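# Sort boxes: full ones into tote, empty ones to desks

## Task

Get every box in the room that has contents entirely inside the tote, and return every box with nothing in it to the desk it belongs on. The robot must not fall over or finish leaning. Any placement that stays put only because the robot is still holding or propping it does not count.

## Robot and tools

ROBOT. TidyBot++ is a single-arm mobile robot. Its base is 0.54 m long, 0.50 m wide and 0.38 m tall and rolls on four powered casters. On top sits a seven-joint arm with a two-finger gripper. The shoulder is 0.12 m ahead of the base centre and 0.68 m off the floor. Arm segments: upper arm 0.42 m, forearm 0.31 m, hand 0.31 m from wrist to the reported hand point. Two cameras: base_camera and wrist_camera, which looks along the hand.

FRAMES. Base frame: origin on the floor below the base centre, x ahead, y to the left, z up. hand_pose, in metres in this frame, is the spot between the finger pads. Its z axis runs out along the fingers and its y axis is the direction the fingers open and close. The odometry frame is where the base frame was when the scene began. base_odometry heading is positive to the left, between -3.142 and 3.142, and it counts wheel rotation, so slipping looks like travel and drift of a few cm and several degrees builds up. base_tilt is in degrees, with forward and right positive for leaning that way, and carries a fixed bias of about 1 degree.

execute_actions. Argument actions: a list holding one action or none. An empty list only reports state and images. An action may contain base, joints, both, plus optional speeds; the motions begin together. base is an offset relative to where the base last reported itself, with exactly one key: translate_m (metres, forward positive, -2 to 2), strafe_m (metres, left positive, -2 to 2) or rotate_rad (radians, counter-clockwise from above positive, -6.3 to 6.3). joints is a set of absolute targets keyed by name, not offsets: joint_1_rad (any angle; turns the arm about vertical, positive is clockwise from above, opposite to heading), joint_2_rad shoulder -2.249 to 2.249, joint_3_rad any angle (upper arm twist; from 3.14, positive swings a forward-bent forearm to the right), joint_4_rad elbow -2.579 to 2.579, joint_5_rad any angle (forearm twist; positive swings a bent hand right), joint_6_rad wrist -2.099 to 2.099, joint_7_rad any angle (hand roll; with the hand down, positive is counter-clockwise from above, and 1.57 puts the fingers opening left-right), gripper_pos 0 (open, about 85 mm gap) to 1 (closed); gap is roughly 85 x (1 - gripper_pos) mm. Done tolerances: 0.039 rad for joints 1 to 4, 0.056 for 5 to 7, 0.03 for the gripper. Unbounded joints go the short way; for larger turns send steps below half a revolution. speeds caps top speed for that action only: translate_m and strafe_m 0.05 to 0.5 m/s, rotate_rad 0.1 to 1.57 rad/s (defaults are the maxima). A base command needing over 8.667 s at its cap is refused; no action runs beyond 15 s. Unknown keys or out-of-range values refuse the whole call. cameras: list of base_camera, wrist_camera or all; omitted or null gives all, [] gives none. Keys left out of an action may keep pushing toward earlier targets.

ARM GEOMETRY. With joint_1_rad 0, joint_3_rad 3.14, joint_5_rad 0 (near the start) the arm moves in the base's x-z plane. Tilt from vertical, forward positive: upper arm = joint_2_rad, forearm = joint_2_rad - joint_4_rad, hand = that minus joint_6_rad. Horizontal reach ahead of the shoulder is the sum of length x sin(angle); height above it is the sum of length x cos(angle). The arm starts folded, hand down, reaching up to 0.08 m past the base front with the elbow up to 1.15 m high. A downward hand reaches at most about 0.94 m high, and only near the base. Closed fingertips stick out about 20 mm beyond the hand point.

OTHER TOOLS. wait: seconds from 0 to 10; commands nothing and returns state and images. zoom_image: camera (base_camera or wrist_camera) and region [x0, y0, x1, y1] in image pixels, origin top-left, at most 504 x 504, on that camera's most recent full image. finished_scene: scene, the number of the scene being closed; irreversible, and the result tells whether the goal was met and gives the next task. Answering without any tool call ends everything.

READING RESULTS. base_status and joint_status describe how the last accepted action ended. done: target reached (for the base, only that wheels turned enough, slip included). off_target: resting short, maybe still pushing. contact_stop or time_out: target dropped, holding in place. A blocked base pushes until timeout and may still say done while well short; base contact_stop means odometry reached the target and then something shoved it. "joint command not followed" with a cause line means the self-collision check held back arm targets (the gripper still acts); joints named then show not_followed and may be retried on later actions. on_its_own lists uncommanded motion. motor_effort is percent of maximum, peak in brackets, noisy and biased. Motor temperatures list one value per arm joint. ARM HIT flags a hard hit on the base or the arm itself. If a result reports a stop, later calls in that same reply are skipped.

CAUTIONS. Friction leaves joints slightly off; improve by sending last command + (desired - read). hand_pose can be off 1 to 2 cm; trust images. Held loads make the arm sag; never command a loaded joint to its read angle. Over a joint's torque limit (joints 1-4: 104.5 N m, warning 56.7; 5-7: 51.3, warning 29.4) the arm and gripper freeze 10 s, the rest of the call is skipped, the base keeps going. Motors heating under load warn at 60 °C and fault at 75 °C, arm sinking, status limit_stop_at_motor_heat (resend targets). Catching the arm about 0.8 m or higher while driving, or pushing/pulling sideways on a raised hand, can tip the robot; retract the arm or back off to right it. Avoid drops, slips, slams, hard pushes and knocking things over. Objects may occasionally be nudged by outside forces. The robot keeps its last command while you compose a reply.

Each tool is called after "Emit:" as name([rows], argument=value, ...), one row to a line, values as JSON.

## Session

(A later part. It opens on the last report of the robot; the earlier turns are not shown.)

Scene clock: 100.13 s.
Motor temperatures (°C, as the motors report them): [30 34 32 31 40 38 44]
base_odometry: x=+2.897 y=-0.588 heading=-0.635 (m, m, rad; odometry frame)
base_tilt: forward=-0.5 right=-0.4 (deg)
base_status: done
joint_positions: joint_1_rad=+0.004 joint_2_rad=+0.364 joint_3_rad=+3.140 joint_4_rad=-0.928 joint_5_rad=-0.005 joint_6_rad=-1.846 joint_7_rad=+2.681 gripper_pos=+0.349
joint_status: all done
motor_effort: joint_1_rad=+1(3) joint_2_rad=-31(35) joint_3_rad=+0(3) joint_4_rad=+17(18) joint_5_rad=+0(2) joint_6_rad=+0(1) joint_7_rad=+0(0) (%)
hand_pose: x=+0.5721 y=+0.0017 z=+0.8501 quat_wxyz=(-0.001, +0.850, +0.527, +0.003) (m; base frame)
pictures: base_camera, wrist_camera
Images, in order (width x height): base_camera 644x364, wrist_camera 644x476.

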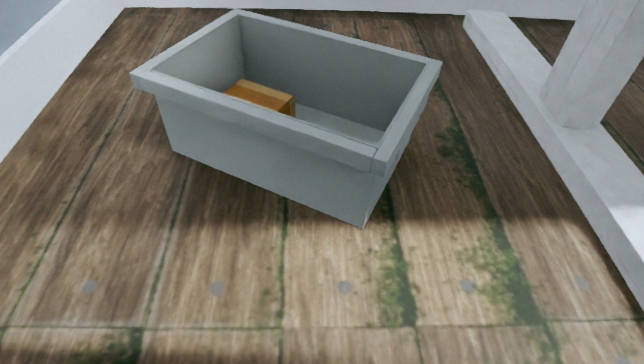

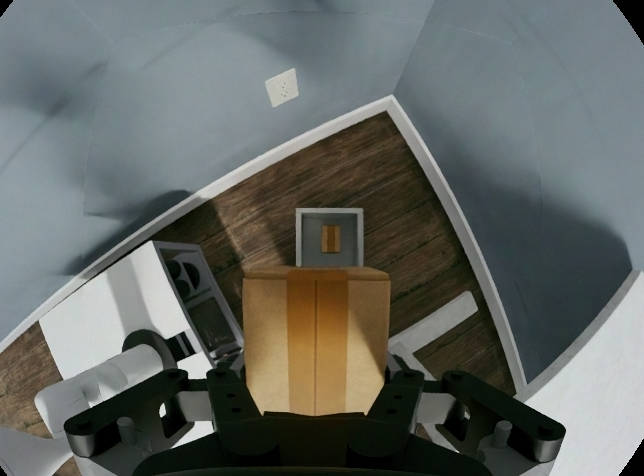

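Emit:
execute_actions([
  {"joints":{"joint_2_rad":1.19,"joint_4_rad":-1.64,"joint_6_rad":-0.27}},
])

Scene clock: 104.13 s.
Motor temperatures (°C, as the motors report them): [30 34 32 31 40 38 44]
base_odometry: x=+2.897 y=-0.588 heading=-0.635 (m, m, rad; odometry frame)
base_tilt: forward=-0.5 right=-0.4 (deg)
base_status: not commanded
joint_positions: joint_1_rad=+0.004 joint_2_rad=+1.208 joint_3_rad=+3.140 joint_4_rad=-1.626 joint_5_rad=-0.005 joint_6_rad=-0.306 joint_7_rad=+2.681 gripper_pos=+0.349
joint_status: all done
motor_effort: joint_1_rad=+0(0) joint_2_rad=-41(45) joint_3_rad=-1(0) joint_4_rad=+5(18) joint_5_rad=+0(1) joint_6_rad=-1(2) joint_7_rad=+0(0) (%)
hand_pose: x=+0.6083 y=+0.0010 z=+0.2204 quat_wxyz=(-0.001, +0.852, +0.524, +0.002) (m; base frame)
pictures: base_camera, wrist_camera
Images, in order (width x height): base_camera 644x364, wrist_camera 644x476.

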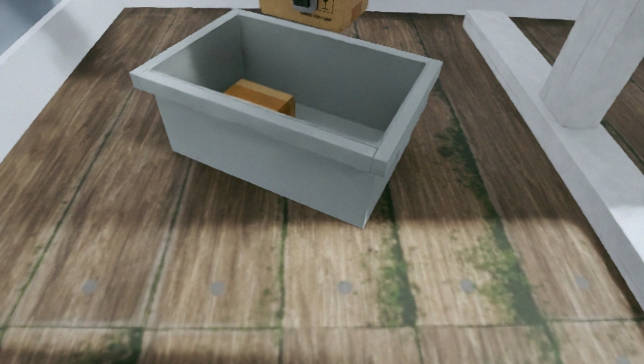

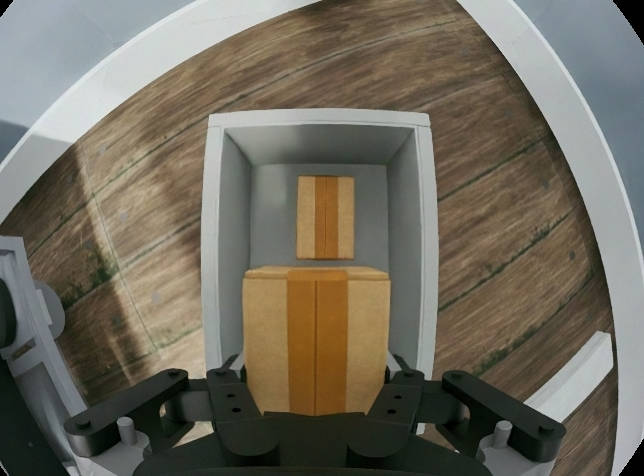

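Emit:
execute_actions([
  {"joints":{"joint_1_rad":0.06,"joint_2_rad":1.372,"joint_4_rad":-1.52,"joint_6_rad":-0.165,"joint_7_rad":2.75}},
])

Scene clock: 109.60 s.
Motor temperatures (°C, as the motors report them): [30 34 32 31 40 38 44]
base_odometry: x=+2.897 y=-0.588 heading=-0.635 (m, m, rad; odometry frame)
base_tilt: forward=-0.5 right=-0.4 (deg)
base_status: not commanded
joint_positions: joint_1_rad=+0.052 joint_2_rad=+1.393 joint_3_rad=+3.140 joint_4_rad=-1.545 joint_5_rad=-0.005 joint_6_rad=-0.201 joint_7_rad=+2.720 gripper_pos=+0.349
joint_status: all done
motor_effort: joint_1_rad=+1(1) joint_2_rad=-42(45) joint_3_rad=-1(2) joint_4_rad=+3(6) joint_5_rad=-1(0) joint_6_rad=+0(1) joint_7_rad=+0(0) (%)
hand_pose: x=+0.5973 y=-0.0223 z=+0.1372 quat_wxyz=(+0.000, +0.854, +0.519, +0.002) (m; base frame)
pictures: base_camera, wrist_camera
Images, in order (width x height): base_camera 644x364, wrist_camera 644x476.

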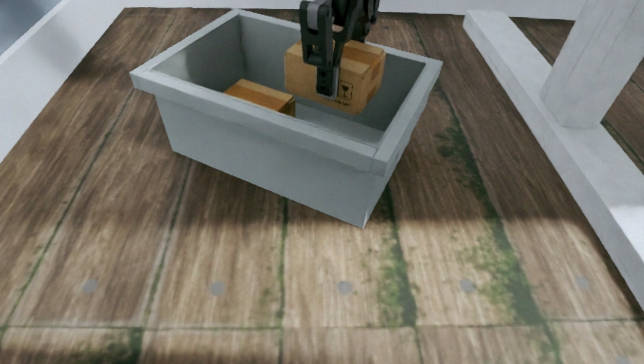

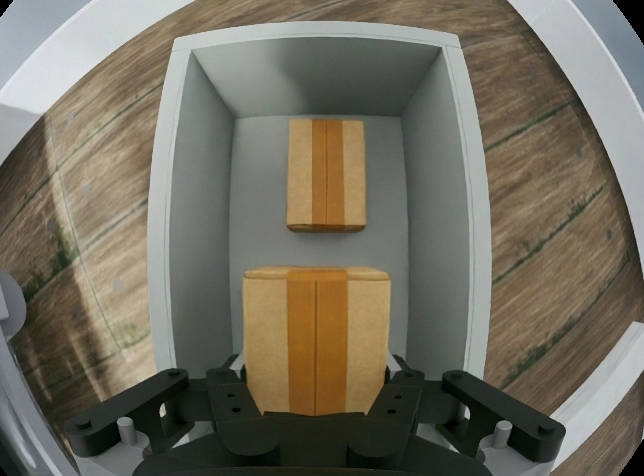

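Emit:
execute_actions([
  {"joints":{"joint_2_rad":1.603,"joint_4_rad":-1.305,"joint_6_rad":-0.15}},
])

Scene clock: 112.13 s.
Motor temperatures (°C, as the motors report them): [30 34 32 31 40 38 44]
base_odometry: x=+2.897 y=-0.588 heading=-0.635 (m, m, rad; odometry frame)
base_tilt: forward=-0.5 right=-0.4 (deg)
base_status: not commanded
joint_positions: joint_1_rad=+0.052 joint_2_rad=+1.624 joint_3_rad=+3.140 joint_4_rad=-1.330 joint_5_rad=-0.005 joint_6_rad=-0.185 joint_7_rad=+2.720 gripper_pos=+0.349
joint_status: all done
motor_effort: joint_1_rad=+1(0) joint_2_rad=-42(45) joint_3_rad=-1(1) joint_4_rad=+3(4) joint_5_rad=+0(1) joint_6_rad=+0(1) joint_7_rad=+0(0) (%)
hand_pose: x=+0.5984 y=-0.0224 z=+0.0395 quat_wxyz=(+0.000, +0.855, +0.519, +0.002) (m; base frame)
pictures: base_camera, wrist_camera
Images, in order (width x height): base_camera 644x364, wrist_camera 644x476.

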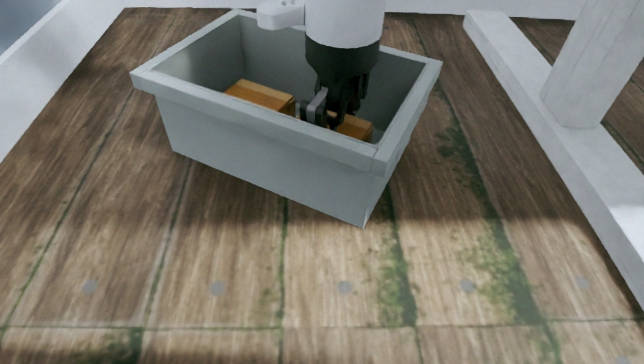

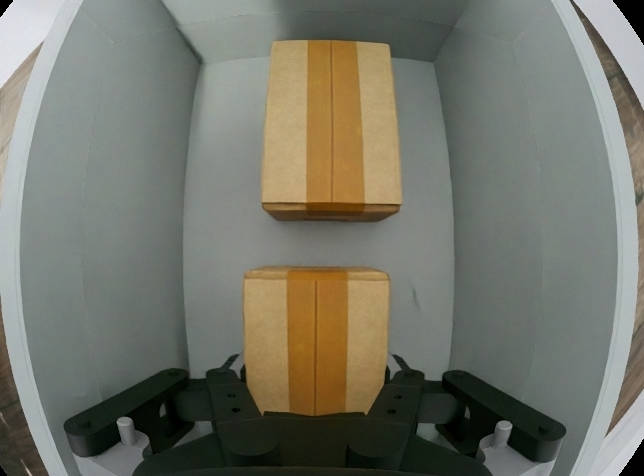

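Emit:
execute_actions([
  {"joints":{"joint_2_rad":1.632}},
], cameras=[])

Scene clock: 113.03 s.
Motor temperatures (°C, as the motors report them): [30 34 32 31 40 38 44]
base_odometry: x=+2.897 y=-0.588 heading=-0.635 (m, m, rad; odometry frame)
base_tilt: forward=-0.5 right=-0.5 (deg)
base_status: not commanded
joint_positions: joint_1_rad=+0.052 joint_2_rad=+1.633 joint_3_rad=+3.140 joint_4_rad=-1.328 joint_5_rad=-0.005 joint_6_rad=-0.184 joint_7_rad=+2.720 gripper_pos=+0.349
joint_status: all done
motor_effort: joint_1_rad=+0(2) joint_2_rad=-39(44) joint_3_rad=-1(2) joint_4_rad=+5(5) joint_5_rad=-1(1) joint_6_rad=+2(2) joint_7_rad=+0(0) (%)
hand_pose: x=+0.5944 y=-0.0222 z=+0.0354 quat_wxyz=(-0.002, +0.855, +0.519, +0.000) (m; base frame)
pictures: none
No camera images: the call's "cameras" was empty. Leave "cameras" out to get every camera's image.

Emit:
execute_actions([
  {"joints":{"gripper_pos":0.22}},
], cameras=[])

Emit:
execute_actions([
  {"joints":{"joint_2_rad":1.27,"joint_4_rad":-1.65,"joint_6_rad":-0.27}},
])

Scene clock: 114.53 s.
Motor temperatures (°C, as the motors report them): [30 34 32 31 40 38 44]
base_odometry: x=+2.897 y=-0.588 heading=-0.635 (m, m, rad; odometry frame)
base_tilt: forward=-0.5 right=-0.5 (deg)
base_status: not commanded
joint_positions: joint_1_rad=+0.052 joint_2_rad=+1.633 joint_3_rad=+3.140 joint_4_rad=-1.325 joint_5_rad=-0.005 joint_6_rad=-0.184 joint_7_rad=+2.720 gripper_pos=+0.220
joint_status: all done
motor_effort: joint_1_rad=+0(1) joint_2_rad=-38(40) joint_3_rad=-1(0) joint_4_rad=+3(4) joint_5_rad=-1(0) joint_6_rad=+0(2) joint_7_rad=+0(0) (%)
hand_pose: x=+0.5957 y=-0.0223 z=+0.0354 quat_wxyz=(-0.001, +0.855, +0.519, +0.001) (m; base frame)
pictures: none
No camera images: the call's "cameras" was empty. Leave "cameras" out to get every camera's image.

Scene clock: 116.17 s.
Motor temperatures (°C, as the motors report them): [30 34 32 31 40 38 44]
base_odometry: x=+2.897 y=-0.588 heading=-0.635 (m, m, rad; odometry frame)
base_tilt: forward=-0.6 right=-0.5 (deg)
base_status: not commanded
joint_positions: joint_1_rad=+0.052 joint_2_rad=+1.271 joint_3_rad=+3.140 joint_4_rad=-1.625 joint_5_rad=-0.005 joint_6_rad=-0.235 joint_7_rad=+2.720 gripper_pos=+0.220
joint_status: all done
motor_effort: joint_1_rad=+1(1) joint_2_rad=-39(43) joint_3_rad=-1(1) joint_4_rad=+4(4) joint_5_rad=-1(1) joint_6_rad=+0(0) joint_7_rad=+1(0) (%)
hand_pose: x=+0.6001 y=-0.0224 z=+0.1898 quat_wxyz=(+0.002, +0.854, +0.520, +0.005) (m; base frame)
pictures: base_camera, wrist_camera
Images, in order (width x height): base_camera 644x364, wrist_camera 644x476.

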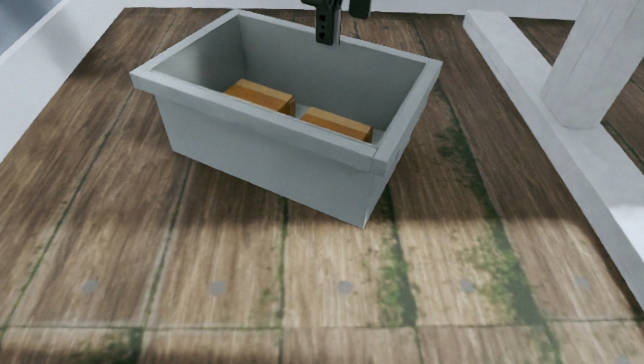

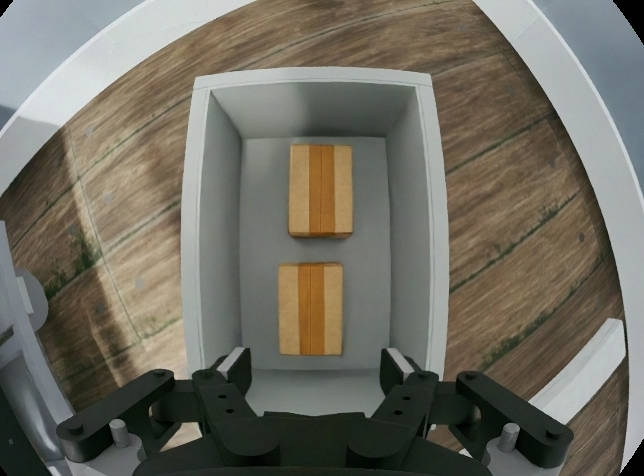

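Box 2 placed. Raise the arm, then go for box 3.

Emit:
execute_actions([
  {"joints":{"joint_1_rad":-0.01,"joint_2_rad":0.36,"joint_4_rad":-0.87,"joint_6_rad":-1.92,"joint_7_rad":2.335,"gripper_pos":0}},
], cameras=[])

Emit:
execute_actions([
  {"base":{"strafe_m":-1.49}},
])

Scene clock: 119.60 s.
Motor temperatures (°C, as the motors report them): [30 34 32 31 40 38 44]
base_odometry: x=+2.897 y=-0.588 heading=-0.635 (m, m, rad; odometry frame)
base_tilt: forward=-0.5 right=-0.4 (deg)
base_status: not commanded
joint_positions: joint_1_rad=+0.004 joint_2_rad=+0.357 joint_3_rad=+3.140 joint_4_rad=-0.889 joint_5_rad=-0.005 joint_6_rad=-1.890 joint_7_rad=+2.364 gripper_pos=+0.000
joint_status: all done
motor_effort: joint_1_rad=+1(0) joint_2_rad=-28(44) joint_3_rad=-1(1) joint_4_rad=+15(15) joint_5_rad=+0(1) joint_6_rad=+0(1) joint_7_rad=+0(1) (%)
hand_pose: x=+0.5657 y=+0.0017 z=+0.8651 quat_wxyz=(-0.001, +0.922, +0.386, +0.004) (m; base frame)
pictures: none
No camera images: the call's "cameras" was empty. Leave "cameras" out to get every camera's image.

Scene clock: 124.13 s.
Motor temperatures (°C, as the motors report them): [30 34 32 31 40 38 44]
base_odometry: x=+2.014 y=-1.789 heading=-0.635 (m, m, rad; odometry frame)
base_tilt: forward=-0.5 right=-0.4 (deg)
base_status: done
joint_positions: joint_1_rad=-0.009 joint_2_rad=+0.358 joint_3_rad=+3.139 joint_4_rad=-0.889 joint_5_rad=-0.005 joint_6_rad=-1.890 joint_7_rad=+2.364 gripper_pos=+0.000
joint_status: not commanded
motor_effort: joint_1_rad=+0(3) joint_2_rad=-29(31) joint_3_rad=+0(3) joint_4_rad=+15(16) joint_5_rad=-1(2) joint_6_rad=+0(1) joint_7_rad=+0(0) (%)
hand_pose: x=+0.5658 y=+0.0076 z=+0.8649 quat_wxyz=(-0.002, +0.920, +0.392, +0.003) (m; base frame)
pictures: base_camera, wrist_camera
Images, in order (width x height): base_camera 644x364, wrist_camera 644x476.

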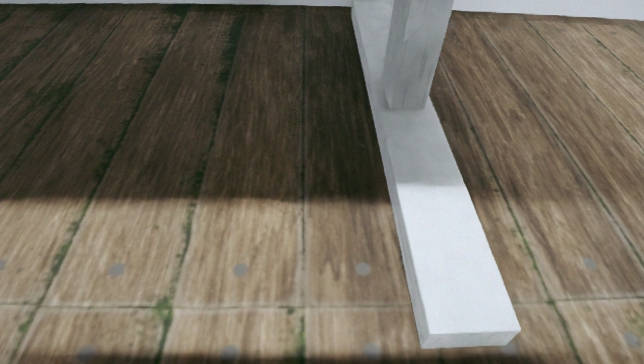

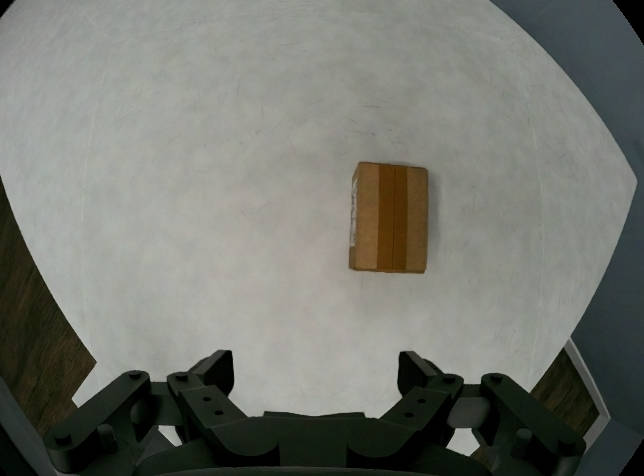

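Emit:
zoom_image(camera="wrist_camera", region=[320, 140, 460, 290])

Region (320, 140, 460, 290) of wrist_camera's 644x476 image, scaled by 3.360; it fills the left 470 columns of this view, and the rest is white.

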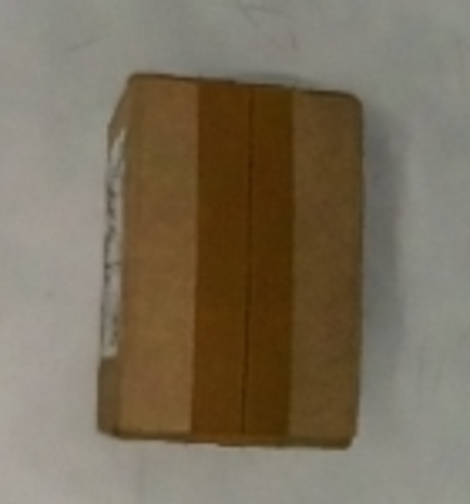

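Emit:
execute_actions([
  {"joints":{"joint_1_rad":-0.05,"joint_2_rad":0.665,"joint_4_rad":-0.51,"joint_6_rad":-1.985,"joint_7_rad":2.255}},
], cameras=["wrist_camera"])

Scene clock: 128.37 s.
Motor temperatures (°C, as the motors report them): [30 34 32 31 40 38 44]
base_odometry: x=+2.014 y=-1.789 heading=-0.635 (m, m, rad; odometry frame)
base_tilt: forward=-0.5 right=-0.5 (deg)
base_status: not commanded
joint_positions: joint_1_rad=-0.038 joint_2_rad=+0.668 joint_3_rad=+3.139 joint_4_rad=-0.536 joint_5_rad=-0.005 joint_6_rad=-1.948 joint_7_rad=+2.285 gripper_pos=+0.000
joint_status: all done
motor_effort: joint_1_rad=+1(0) joint_2_rad=-37(40) joint_3_rad=+0(1) joint_4_rad=+15(15) joint_5_rad=-1(1) joint_6_rad=+0(0) joint_7_rad=+1(1) (%)
hand_pose: x=+0.6692 y=+0.0243 z=+0.8136 quat_wxyz=(-0.005, +0.929, +0.369, -0.004) (m; base frame)
pictures: wrist_camera
Images, in order (width x height): wrist_camera 644x476.

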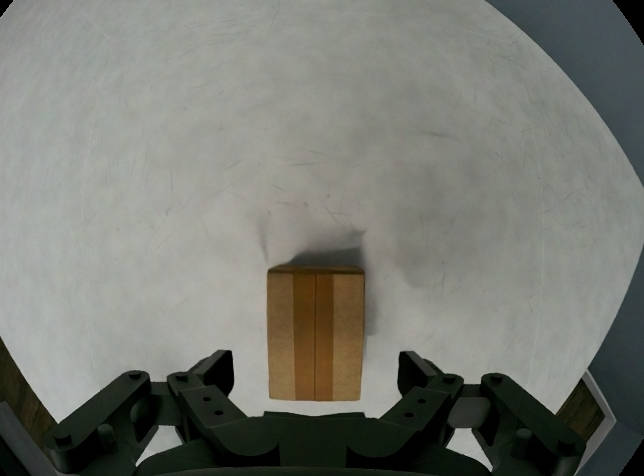

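Emit:
execute_actions([
  {"joints":{"joint_2_rad":0.588,"joint_4_rad":-0.885,"joint_6_rad":-1.644}},
], cameras=["wrist_camera"])

Scene clock: 131.07 s.
Motor temperatures (°C, as the motors report them): [30 34 32 31 40 38 44]
base_odometry: x=+2.014 y=-1.789 heading=-0.635 (m, m, rad; odometry frame)
base_tilt: forward=-0.6 right=-0.4 (deg)
base_status: not commanded
joint_positions: joint_1_rad=-0.038 joint_2_rad=+0.599 joint_3_rad=+3.139 joint_4_rad=-0.863 joint_5_rad=-0.005 joint_6_rad=-1.679 joint_7_rad=+2.285 gripper_pos=+0.000
joint_status: all done
motor_effort: joint_1_rad=+0(0) joint_2_rad=-37(38) joint_3_rad=+0(1) joint_4_rad=+16(16) joint_5_rad=-1(1) joint_6_rad=+0(0) joint_7_rad=+0(0) (%)
hand_pose: x=+0.6683 y=+0.0246 z=+0.7521 quat_wxyz=(-0.003, +0.930, +0.368, +0.001) (m; base frame)
pictures: wrist_camera
Images, in order (width x height): wrist_camera 644x476.

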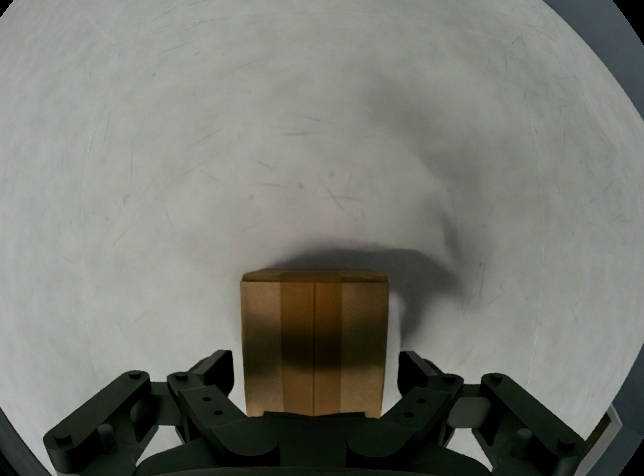

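Emit:
execute_actions([
  {"joints":{"gripper_pos":1.0}},
], cameras=[])

Emit:
execute_actions([
  {"joints":{"joint_2_rad":0.544,"joint_4_rad":-0.863}},
], cameras=["wrist_camera"])

Scene clock: 133.27 s.
Motor temperatures (°C, as the motors report them): [30 34 32 31 40 38 44]
base_odometry: x=+2.014 y=-1.789 heading=-0.635 (m, m, rad; odometry frame)
base_tilt: forward=-0.5 right=-0.4 (deg)
base_status: not commanded
joint_positions: joint_1_rad=-0.038 joint_2_rad=+0.596 joint_3_rad=+3.139 joint_4_rad=-0.866 joint_5_rad=-0.005 joint_6_rad=-1.679 joint_7_rad=+2.285 gripper_pos=+0.350
joint_status: gripper_pos off_target (ended at +0.350, target +1.000)
motor_effort: joint_1_rad=+1(0) joint_2_rad=-37(38) joint_3_rad=-1(0) joint_4_rad=+16(17) joint_5_rad=-1(1) joint_6_rad=-1(1) joint_7_rad=+0(0) (%)
hand_pose: x=+0.6674 y=+0.0246 z=+0.7527 quat_wxyz=(-0.003, +0.930, +0.368, +0.001) (m; base frame)
pictures: none
No camera images: the call's "cameras" was empty. Leave "cameras" out to get every camera's image.

Scene clock: 134.13 s.
Motor temperatures (°C, as the motors report them): [30 34 32 31 40 38 44]
base_odometry: x=+2.014 y=-1.789 heading=-0.635 (m, m, rad; odometry frame)
base_tilt: forward=-0.5 right=-0.4 (deg)
base_status: not commanded
joint_positions: joint_1_rad=-0.038 joint_2_rad=+0.559 joint_3_rad=+3.139 joint_4_rad=-0.866 joint_5_rad=-0.005 joint_6_rad=-1.679 joint_7_rad=+2.285 gripper_pos=+0.350
joint_status: all done
motor_effort: joint_1_rad=+0(0) joint_2_rad=-37(41) joint_3_rad=+0(1) joint_4_rad=+17(18) joint_5_rad=-1(0) joint_6_rad=+0(1) joint_7_rad=+0(0) (%)
hand_pose: x=+0.6644 y=+0.0244 z=+0.7733 quat_wxyz=(+0.003, +0.929, +0.368, +0.019) (m; base frame)
pictures: wrist_camera
Images, in order (width x height): wrist_camera 644x476.

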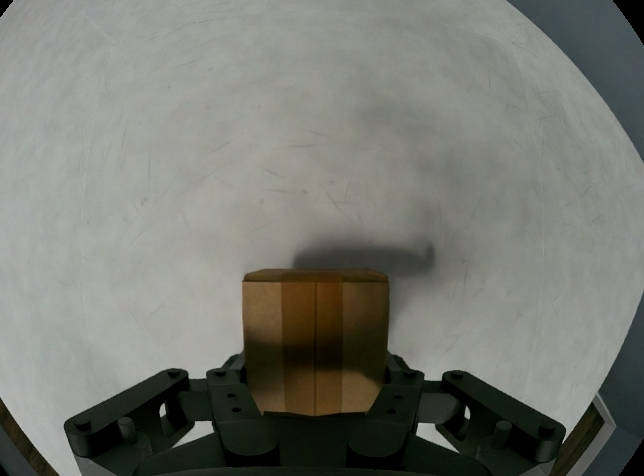

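Emit:
execute_actions(actions=[], cameras=[])

Emit:
execute_actions(actions=[], cameras=[])

Emit:
execute_actions(actions=[], cameras=[])

Scene clock: 136.03 s.
Motor temperatures (°C, as the motors report them): [30 34 32 31 40 38 44]
base_odometry: x=+2.014 y=-1.789 heading=-0.635 (m, m, rad; odometry frame)
base_tilt: forward=-0.5 right=-0.5 (deg)
base_status: not commanded
joint_positions: joint_1_rad=-0.038 joint_2_rad=+0.559 joint_3_rad=+3.139 joint_4_rad=-0.866 joint_5_rad=-0.005 joint_6_rad=-1.679 joint_7_rad=+2.285 gripper_pos=+0.350
joint_status: all done
motor_effort: joint_1_rad=+0(0) joint_2_rad=-37(41) joint_3_rad=+0(1) joint_4_rad=+17(18) joint_5_rad=-1(0) joint_6_rad=+1(1) joint_7_rad=+0(0) (%)
hand_pose: x=+0.6644 y=+0.0244 z=+0.7733 quat_wxyz=(+0.003, +0.929, +0.368, +0.019) (m; base frame)
pictures: none
No camera images: the call's "cameras" was empty. Leave "cameras" out to get every camera's image.

Scene clock: 136.03 s.
Motor temperatures (°C, as the motors report them): [30 34 32 31 40 38 44]
base_odometry: x=+2.014 y=-1.789 heading=-0.635 (m, m, rad; odometry frame)
base_tilt: forward=-0.5 right=-0.5 (deg)
base_status: not commanded
joint_positions: joint_1_rad=-0.038 joint_2_rad=+0.559 joint_3_rad=+3.139 joint_4_rad=-0.866 joint_5_rad=-0.005 joint_6_rad=-1.679 joint_7_rad=+2.285 gripper_pos=+0.350
joint_status: all done
motor_effort: joint_1_rad=+0(0) joint_2_rad=-37(41) joint_3_rad=+0(1) joint_4_rad=+17(18) joint_5_rad=-1(0) joint_6_rad=+1(1) joint_7_rad=+0(0) (%)
hand_pose: x=+0.6644 y=+0.0244 z=+0.7733 quat_wxyz=(+0.003, +0.929, +0.368, +0.019) (m; base frame)
pictures: none
No camera images: the call's "cameras" was empty. Leave "cameras" out to get every camera's image.

Scene clock: 136.03 s.
Motor temperatures (°C, as the motors report them): [30 34 32 31 40 38 44]
base_odometry: x=+2.014 y=-1.789 heading=-0.635 (m, m, rad; odometry frame)
base_tilt: forward=-0.5 right=-0.5 (deg)
base_status: not commanded
joint_positions: joint_1_rad=-0.038 joint_2_rad=+0.559 joint_3_rad=+3.139 joint_4_rad=-0.866 joint_5_rad=-0.005 joint_6_rad=-1.679 joint_7_rad=+2.285 gripper_pos=+0.350
joint_status: all done
motor_effort: joint_1_rad=+0(0) joint_2_rad=-37(41) joint_3_rad=+0(1) joint_4_rad=+17(18) joint_5_rad=-1(0) joint_6_rad=+1(1) joint_7_rad=+0(0) (%)
hand_pose: x=+0.6644 y=+0.0244 z=+0.7733 quat_wxyz=(+0.003, +0.929, +0.368, +0.019) (m; base frame)
pictures: none
No camera images: the call's "cameras" was empty. Leave "cameras" out to get every camera's image.

Emit:
wait(seconds=0.3)

Emit:
wait(seconds=0.3)

Emit:
wait(seconds=0.3)

Scene clock: 137.43 s.
Motor temperatures (°C, as the motors report them): [30 34 32 31 40 38 44]
base_odometry: x=+2.014 y=-1.789 heading=-0.635 (m, m, rad; odometry frame)
base_tilt: forward=-0.5 right=-0.4 (deg)
base_status: not commanded
joint_positions: joint_1_rad=-0.038 joint_2_rad=+0.559 joint_3_rad=+3.139 joint_4_rad=-0.866 joint_5_rad=-0.005 joint_6_rad=-1.679 joint_7_rad=+2.285 gripper_pos=+0.350
joint_status: all done
motor_effort: joint_1_rad=+0(0) joint_2_rad=-36(41) joint_3_rad=-1(1) joint_4_rad=+17(18) joint_5_rad=-1(0) joint_6_rad=+0(1) joint_7_rad=+0(0) (%)
hand_pose: x=+0.6644 y=+0.0244 z=+0.7733 quat_wxyz=(+0.003, +0.929, +0.368, +0.019) (m; base frame)
wait: 0.30 s; at rest from the start
pictures: base_camera, wrist_camera
Images, in order (width x height): base_camera 644x364, wrist_camera 644x476.

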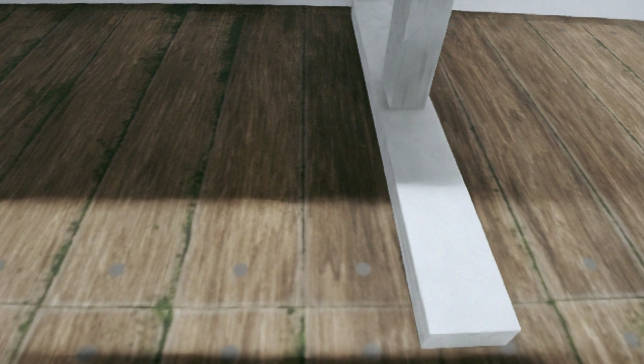

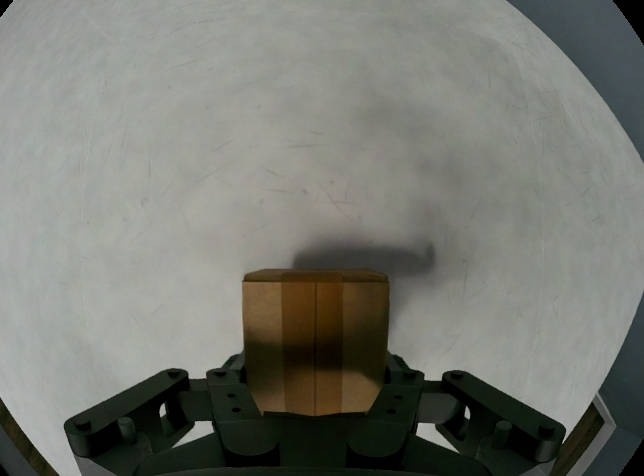

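Scene clock: 137.73 s.
Motor temperatures (°C, as the motors report them): [30 34 32 31 40 38 44]
base_odometry: x=+2.014 y=-1.789 heading=-0.635 (m, m, rad; odometry frame)
base_tilt: forward=-0.5 right=-0.4 (deg)
base_status: not commanded
joint_positions: joint_1_rad=-0.038 joint_2_rad=+0.559 joint_3_rad=+3.139 joint_4_rad=-0.866 joint_5_rad=-0.005 joint_6_rad=-1.679 joint_7_rad=+2.285 gripper_pos=+0.350
joint_status: all done
motor_effort: joint_1_rad=+0(0) joint_2_rad=-37(41) joint_3_rad=+0(1) joint_4_rad=+17(18) joint_5_rad=-1(0) joint_6_rad=+0(1) joint_7_rad=+0(0) (%)
hand_pose: x=+0.6644 y=+0.0244 z=+0.7733 quat_wxyz=(+0.003, +0.929, +0.368, +0.019) (m; base frame)
wait: 0.30 s; at rest by 0.27 s
pictures: base_camera, wrist_camera
Images, in order (width x height): base_camera 644x364, wrist_camera 644x476.

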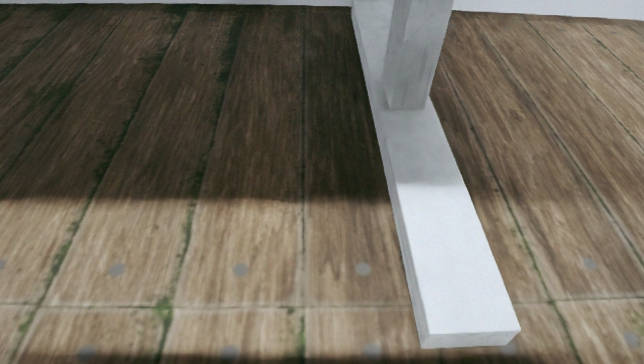

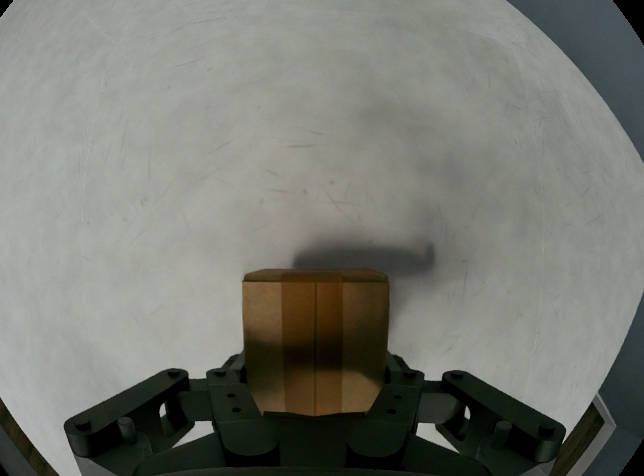

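Scene clock: 138.03 s.
Motor temperatures (°C, as the motors report them): [30 34 32 31 40 38 44]
base_odometry: x=+2.014 y=-1.789 heading=-0.635 (m, m, rad; odometry frame)
base_tilt: forward=-0.4 right=-0.4 (deg)
base_status: not commanded
joint_positions: joint_1_rad=-0.038 joint_2_rad=+0.559 joint_3_rad=+3.139 joint_4_rad=-0.866 joint_5_rad=-0.005 joint_6_rad=-1.679 joint_7_rad=+2.285 gripper_pos=+0.350
joint_status: all done
motor_effort: joint_1_rad=+0(0) joint_2_rad=-37(41) joint_3_rad=+0(1) joint_4_rad=+17(18) joint_5_rad=+0(0) joint_6_rad=+0(1) joint_7_rad=+0(0) (%)
hand_pose: x=+0.6644 y=+0.0244 z=+0.7733 quat_wxyz=(+0.003, +0.929, +0.368, +0.019) (m; base frame)
wait: 0.30 s; at rest by 0.27 s
pictures: base_camera, wrist_camera
Images, in order (width x height): base_camera 644x364, wrist_camera 644x476.

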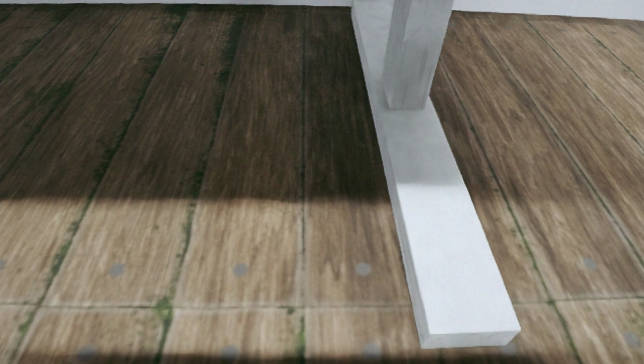

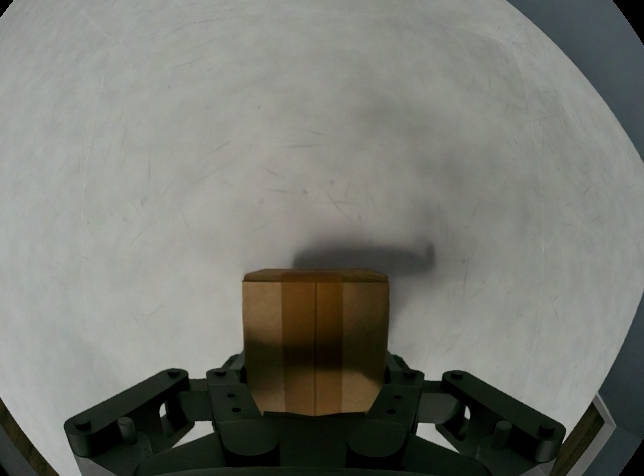

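Emit:
execute_actions([
  {"joints":{"joint_2_rad":0.603}},
], cameras=[])

Scene clock: 140.83 s.
Motor temperatures (°C, as the motors report them): [30 34 32 31 40 38 44]
base_odometry: x=+2.014 y=-1.789 heading=-0.635 (m, m, rad; odometry frame)
base_tilt: forward=-0.5 right=-0.4 (deg)
base_status: not commanded
joint_positions: joint_1_rad=-0.038 joint_2_rad=+0.597 joint_3_rad=+3.139 joint_4_rad=-0.865 joint_5_rad=-0.005 joint_6_rad=-1.677 joint_7_rad=+2.285 gripper_pos=+0.350
joint_status: all done
motor_effort: joint_1_rad=+0(1) joint_2_rad=-35(38) joint_3_rad=-1(0) joint_4_rad=+16(17) joint_5_rad=+0(1) joint_6_rad=+1(2) joint_7_rad=+0(0) (%)
hand_pose: x=+0.6683 y=+0.0246 z=+0.7527 quat_wxyz=(-0.003, +0.930, +0.368, +0.002) (m; base frame)
pictures: none
No camera images: the call's "cameras" was empty. Leave "cameras" out to get every camera's image.

Emit:
execute_actions([
  {"joints":{"gripper_pos":0.1,"joint_2_rad":0.588}},
], cameras=[])

Emit:
execute_actions([
  {"joints":{"joint_2_rad":0.544}},
], cameras=["wrist_camera"])

Scene clock: 142.47 s.
Motor temperatures (°C, as the motors report them): [30 34 32 31 40 38 44]
base_odometry: x=+2.014 y=-1.789 heading=-0.635 (m, m, rad; odometry frame)
base_tilt: forward=-0.5 right=-0.4 (deg)
base_status: not commanded
joint_positions: joint_1_rad=-0.038 joint_2_rad=+0.596 joint_3_rad=+3.139 joint_4_rad=-0.865 joint_5_rad=-0.005 joint_6_rad=-1.677 joint_7_rad=+2.285 gripper_pos=+0.100
joint_status: all done
motor_effort: joint_1_rad=+0(0) joint_2_rad=-35(38) joint_3_rad=-1(1) joint_4_rad=+16(18) joint_5_rad=-1(1) joint_6_rad=+0(0) joint_7_rad=+0(0) (%)
hand_pose: x=+0.6682 y=+0.0246 z=+0.7531 quat_wxyz=(-0.002, +0.930, +0.368, +0.003) (m; base frame)
pictures: none
No camera images: the call's "cameras" was empty. Leave "cameras" out to get every camera's image.

Scene clock: 143.33 s.
Motor temperatures (°C, as the motors report them): [30 34 32 31 40 38 44]
base_odometry: x=+2.014 y=-1.789 heading=-0.635 (m, m, rad; odometry frame)
base_tilt: forward=-0.5 right=-0.4 (deg)
base_status: not commanded
joint_positions: joint_1_rad=-0.038 joint_2_rad=+0.545 joint_3_rad=+3.139 joint_4_rad=-0.865 joint_5_rad=-0.005 joint_6_rad=-1.677 joint_7_rad=+2.285 gripper_pos=+0.100
joint_status: all done
motor_effort: joint_1_rad=+1(0) joint_2_rad=-35(38) joint_3_rad=-1(0) joint_4_rad=+16(16) joint_5_rad=-1(1) joint_6_rad=+0(1) joint_7_rad=+0(0) (%)
hand_pose: x=+0.6639 y=+0.0245 z=+0.7810 quat_wxyz=(+0.006, +0.929, +0.368, +0.027) (m; base frame)
pictures: wrist_camera
Images, in order (width x height): wrist_camera 644x476.

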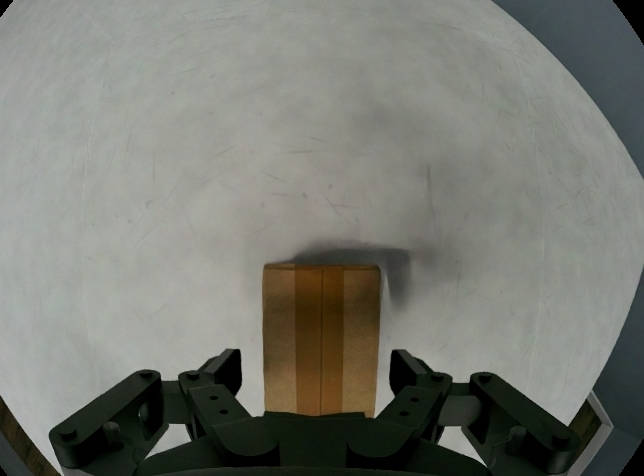

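Emit:
execute_actions(actions=[], cameras=[])

Scene clock: 151.97 s.
Motor temperatures (°C, as the motors report them): [30 35 32 31 40 38 44]
base_odometry: x=+2.014 y=-1.789 heading=-0.635 (m, m, rad; odometry frame)
base_tilt: forward=-0.5 right=-0.4 (deg)
base_status: not commanded
joint_positions: joint_1_rad=-0.038 joint_2_rad=+0.545 joint_3_rad=+3.139 joint_4_rad=-0.865 joint_5_rad=-0.005 joint_6_rad=-1.677 joint_7_rad=+2.285 gripper_pos=+0.100
joint_status: all done
motor_effort: joint_1_rad=+0(0) joint_2_rad=-35(38) joint_3_rad=+0(0) joint_4_rad=+16(16) joint_5_rad=-1(1) joint_6_rad=+0(1) joint_7_rad=+1(0) (%)
hand_pose: x=+0.6639 y=+0.0245 z=+0.7810 quat_wxyz=(+0.006, +0.929, +0.368, +0.027) (m; base frame)
pictures: none
No camera images: the call's "cameras" was empty. Leave "cameras" out to get every camera's image.

Emit:
execute_actions(actions=[], cameras=[])

Scene clock: 152.20 s.
Motor temperatures (°C, as the motors report them): [30 35 32 31 40 38 44]
base_odometry: x=+2.014 y=-1.789 heading=-0.635 (m, m, rad; odometry frame)
base_tilt: forward=-0.5 right=-0.4 (deg)
base_status: not commanded
joint_positions: joint_1_rad=-0.038 joint_2_rad=+0.545 joint_3_rad=+3.139 joint_4_rad=-0.865 joint_5_rad=-0.005 joint_6_rad=-1.677 joint_7_rad=+2.285 gripper_pos=+0.100
joint_status: all done
motor_effort: joint_1_rad=+1(0) joint_2_rad=-35(38) joint_3_rad=+0(0) joint_4_rad=+16(16) joint_5_rad=-1(1) joint_6_rad=+1(1) joint_7_rad=+0(0) (%)
hand_pose: x=+0.6639 y=+0.0245 z=+0.7810 quat_wxyz=(+0.006, +0.929, +0.368, +0.027) (m; base frame)
pictures: none
No camera images: the call's "cameras" was empty. Leave "cameras" out to get every camera's image.

Emit:
execute_actions(actions=[], cameras=[])

Scene clock: 152.77 s.
Motor temperatures (°C, as the motors report them): [30 35 32 31 40 38 44]
base_odometry: x=+2.014 y=-1.789 heading=-0.635 (m, m, rad; odometry frame)
base_tilt: forward=-0.5 right=-0.4 (deg)
base_status: not commanded
joint_positions: joint_1_rad=-0.038 joint_2_rad=+0.545 joint_3_rad=+3.139 joint_4_rad=-0.865 joint_5_rad=-0.005 joint_6_rad=-1.677 joint_7_rad=+2.285 gripper_pos=+0.100
joint_status: all done
motor_effort: joint_1_rad=+1(0) joint_2_rad=-34(38) joint_3_rad=+0(0) joint_4_rad=+16(16) joint_5_rad=+0(1) joint_6_rad=+0(1) joint_7_rad=+0(0) (%)
hand_pose: x=+0.6639 y=+0.0245 z=+0.7810 quat_wxyz=(+0.006, +0.929, +0.368, +0.027) (m; base frame)
pictures: none
No camera images: the call's "cameras" was empty. Leave "cameras" out to get every camera's image.

Emit:
execute_actions([
  {"joints":{"joint_2_rad":0.597,"gripper_pos":0.05}},
], cameras=["wrist_camera"])

Scene clock: 179.97 s.
Motor temperatures (°C, as the motors report them): [30 35 32 31 40 38 44]
base_odometry: x=+2.014 y=-1.789 heading=-0.635 (m, m, rad; odometry frame)
base_tilt: forward=-0.5 right=-0.5 (deg)
base_status: not commanded
joint_positions: joint_1_rad=-0.038 joint_2_rad=+0.597 joint_3_rad=+3.139 joint_4_rad=-0.865 joint_5_rad=-0.005 joint_6_rad=-1.677 joint_7_rad=+2.285 gripper_pos=+0.050
joint_status: all done
motor_effort: joint_1_rad=+1(0) joint_2_rad=-37(38) joint_3_rad=-1(1) joint_4_rad=+16(17) joint_5_rad=+0(0) joint_6_rad=+0(0) joint_7_rad=+0(0) (%)
hand_pose: x=+0.6683 y=+0.0246 z=+0.7528 quat_wxyz=(-0.002, +0.930, +0.368, +0.002) (m; base frame)
pictures: wrist_camera
Images, in order (width x height): wrist_camera 644x476.

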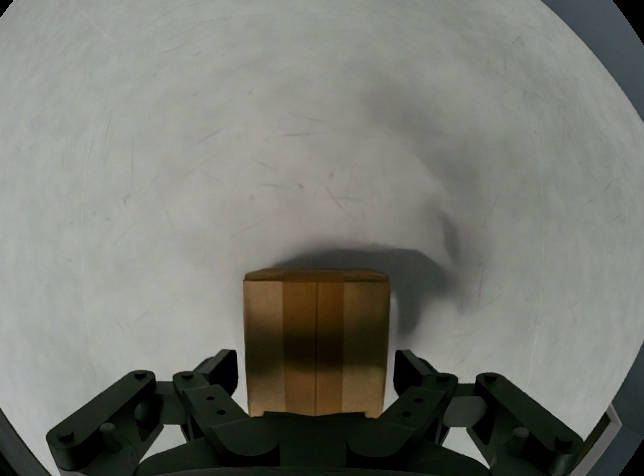

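Emit:
execute_actions([
  {"joints":{"gripper_pos":1.0}},
], cameras=[])

Emit:
execute_actions([
  {"joints":{"joint_2_rad":0.50}},
], cameras=[])

Emit:
execute_actions([
  {"base":{"strafe_m":1.495},"joints":{"joint_2_rad":0.34,"joint_4_rad":-0.94,"joint_6_rad":-1.88,"joint_7_rad":2.66}},
])

Scene clock: 182.80 s.
Motor temperatures (°C, as the motors report them): [30 35 32 31 40 38 44]
base_odometry: x=+2.014 y=-1.789 heading=-0.635 (m, m, rad; odometry frame)
base_tilt: forward=-0.4 right=-0.5 (deg)
base_status: not commanded
joint_positions: joint_1_rad=-0.038 joint_2_rad=+0.596 joint_3_rad=+3.139 joint_4_rad=-0.865 joint_5_rad=-0.005 joint_6_rad=-1.677 joint_7_rad=+2.285 gripper_pos=+0.350
joint_status: gripper_pos off_target (ended at +0.350, target +1.000)
motor_effort: joint_1_rad=+0(0) joint_2_rad=-35(39) joint_3_rad=+0(0) joint_4_rad=+15(17) joint_5_rad=-1(1) joint_6_rad=+0(1) joint_7_rad=+0(0) (%)
hand_pose: x=+0.6684 y=+0.0246 z=+0.7534 quat_wxyz=(-0.002, +0.930, +0.368, +0.003) (m; base frame)
pictures: none
No camera images: the call's "cameras" was empty. Leave "cameras" out to get every camera's image.

Scene clock: 184.03 s.
Motor temperatures (°C, as the motors report them): [30 35 32 31 40 38 44]
base_odometry: x=+2.014 y=-1.789 heading=-0.635 (m, m, rad; odometry frame)
base_tilt: forward=-0.5 right=-0.4 (deg)
base_status: not commanded
joint_positions: joint_1_rad=-0.038 joint_2_rad=+0.507 joint_3_rad=+3.139 joint_4_rad=-0.865 joint_5_rad=-0.005 joint_6_rad=-1.677 joint_7_rad=+2.285 gripper_pos=+0.350
joint_status: all done
motor_effort: joint_1_rad=+0(1) joint_2_rad=-35(41) joint_3_rad=+0(1) joint_4_rad=+17(18) joint_5_rad=-1(1) joint_6_rad=+1(1) joint_7_rad=+0(0) (%)
hand_pose: x=+0.6599 y=+0.0243 z=+0.8018 quat_wxyz=(+0.013, +0.929, +0.368, +0.045) (m; base frame)
pictures: none
No camera images: the call's "cameras" was empty. Leave "cameras" out to get every camera's image.

Scene clock: 188.53 s.
Motor temperatures (°C, as the motors report them): [30 35 32 31 40 38 44]
base_odometry: x=+2.899 y=-0.584 heading=-0.634 (m, m, rad; odometry frame)
base_tilt: forward=-0.6 right=-0.5 (deg)
base_status: done
joint_positions: joint_1_rad=-0.050 joint_2_rad=+0.344 joint_3_rad=+3.139 joint_4_rad=-0.922 joint_5_rad=-0.005 joint_6_rad=-1.852 joint_7_rad=+2.636 gripper_pos=+0.350
joint_status: all done
motor_effort: joint_1_rad=+1(4) joint_2_rad=-30(38) joint_3_rad=-1(2) joint_4_rad=+17(18) joint_5_rad=+0(2) joint_6_rad=+0(1) joint_7_rad=+0(0) (%)
hand_pose: x=+0.5671 y=+0.0263 z=+0.8611 quat_wxyz=(+0.003, +0.847, +0.531, +0.012) (m; base frame)
pictures: base_camera, wrist_camera
Images, in order (width x height): base_camera 644x364, wrist_camera 644x476.

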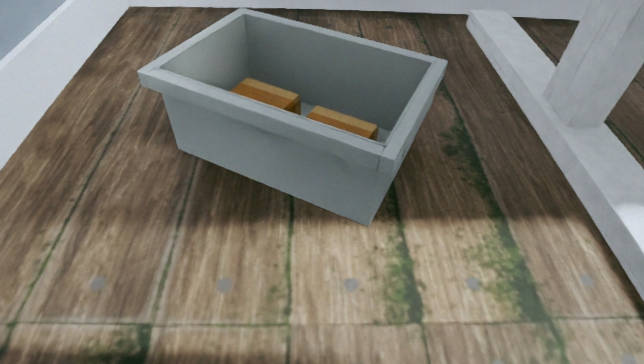

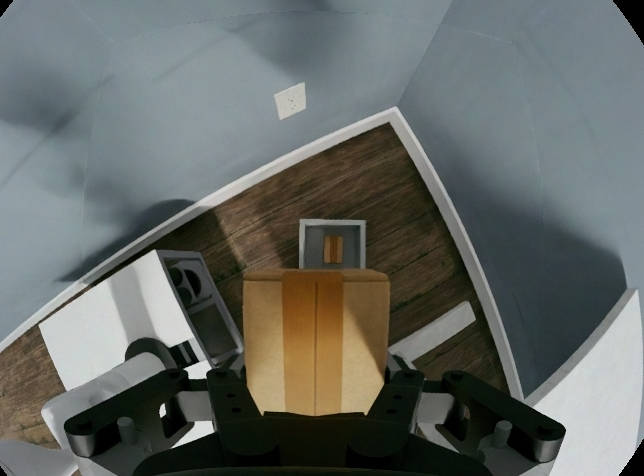

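Emit:
execute_actions([
  {"joints":{"joint_1_rad":-0.022,"joint_2_rad":1.283,"joint_4_rad":-1.522,"joint_6_rad":-0.305}},
])

Scene clock: 192.30 s.
Motor temperatures (°C, as the motors report them): [30 35 32 31 40 38 44]
base_odometry: x=+2.899 y=-0.584 heading=-0.634 (m, m, rad; odometry frame)
base_tilt: forward=-0.5 right=-0.5 (deg)
base_status: not commanded
joint_positions: joint_1_rad=-0.036 joint_2_rad=+1.292 joint_3_rad=+3.139 joint_4_rad=-1.504 joint_5_rad=-0.005 joint_6_rad=-0.340 joint_7_rad=+2.636 gripper_pos=+0.350
joint_status: all done
motor_effort: joint_1_rad=+1(0) joint_2_rad=-41(47) joint_3_rad=-1(1) joint_4_rad=+5(17) joint_5_rad=-1(1) joint_6_rad=+0(0) joint_7_rad=+0(0) (%)
hand_pose: x=+0.6312 y=+0.0221 z=+0.1905 quat_wxyz=(-0.001, +0.853, +0.522, +0.003) (m; base frame)
pictures: base_camera, wrist_camera
Images, in order (width x height): base_camera 644x364, wrist_camera 644x476.

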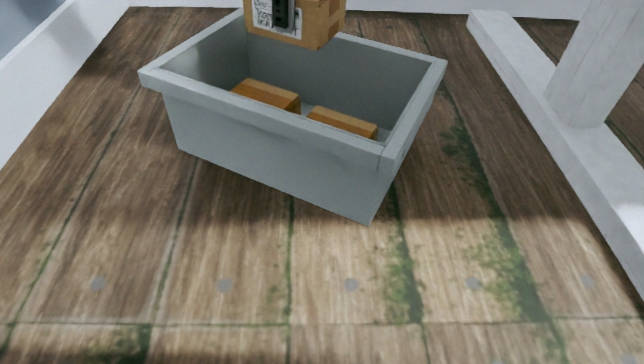

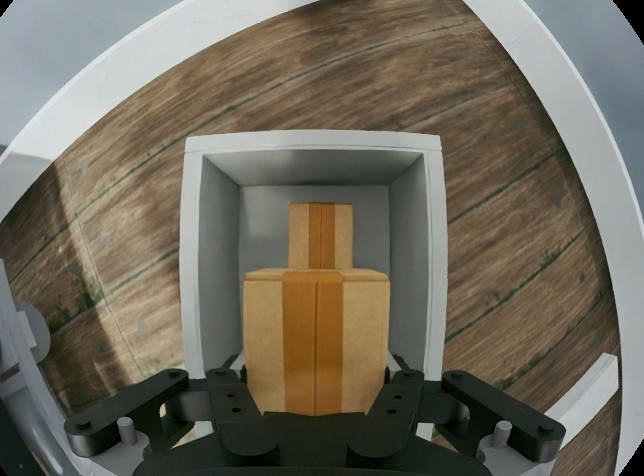

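Emit:
zoom_image(camera="base_camera", region=[230, 0, 360, 70])

Region (230, 0, 360, 70) of base_camera's 644x364 image, scaled by 3.877; it fills the top 271 rows of this view, and the rest is white.

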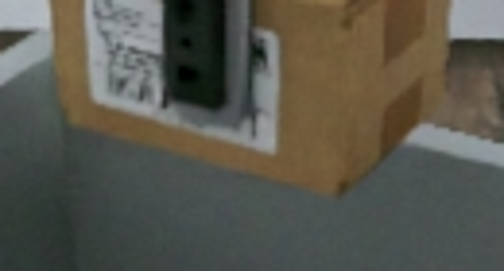

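Emit:
execute_actions([
  {"joints":{"joint_2_rad":1.516,"joint_4_rad":-1.297,"joint_6_rad":-0.257}},
])

Scene clock: 195.07 s.
Motor temperatures (°C, as the motors report them): [30 35 32 31 40 38 44]
base_odometry: x=+2.899 y=-0.584 heading=-0.634 (m, m, rad; odometry frame)
base_tilt: forward=-0.5 right=-0.5 (deg)
base_status: not commanded
joint_positions: joint_1_rad=-0.036 joint_2_rad=+1.523 joint_3_rad=+3.139 joint_4_rad=-1.322 joint_5_rad=-0.005 joint_6_rad=-0.293 joint_7_rad=+2.636 gripper_pos=+0.350
joint_status: all done
motor_effort: joint_1_rad=+0(1) joint_2_rad=-42(44) joint_3_rad=-1(1) joint_4_rad=+5(5) joint_5_rad=-1(0) joint_6_rad=+0(0) joint_7_rad=-1(0) (%)
hand_pose: x=+0.6322 y=+0.0218 z=+0.0902 quat_wxyz=(-0.001, +0.853, +0.521, +0.003) (m; base frame)
pictures: base_camera, wrist_camera
Images, in order (width x height): base_camera 644x364, wrist_camera 644x476.

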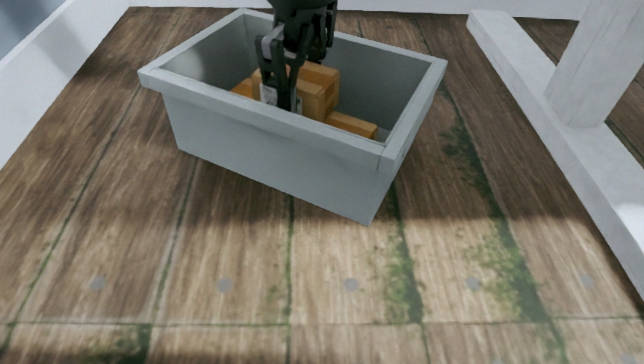

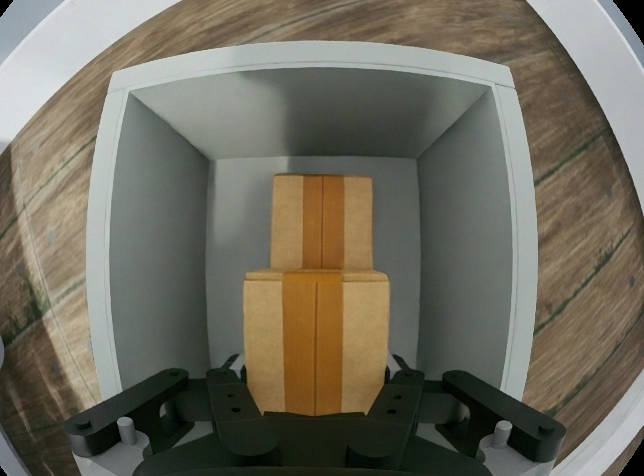

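Emit:
execute_actions([
  {"joints":{"joint_2_rad":1.542}},
], cameras=[])

Scene clock: 196.43 s.
Motor temperatures (°C, as the motors report them): [30 35 32 31 40 38 44]
base_odometry: x=+2.899 y=-0.584 heading=-0.634 (m, m, rad; odometry frame)
base_tilt: forward=-0.5 right=-0.4 (deg)
base_status: not commanded
joint_positions: joint_1_rad=-0.035 joint_2_rad=+1.532 joint_3_rad=+3.139 joint_4_rad=-1.319 joint_5_rad=-0.005 joint_6_rad=-0.291 joint_7_rad=+2.636 gripper_pos=+0.350
joint_status: all done
motor_effort: joint_1_rad=+1(1) joint_2_rad=-37(42) joint_3_rad=+0(1) joint_4_rad=+6(7) joint_5_rad=+0(0) joint_6_rad=+1(3) joint_7_rad=+0(0) (%)
hand_pose: x=+0.6290 y=+0.0213 z=+0.0857 quat_wxyz=(-0.002, +0.854, +0.521, +0.001) (m; base frame)
pictures: none
No camera images: the call's "cameras" was empty. Leave "cameras" out to get every camera's image.


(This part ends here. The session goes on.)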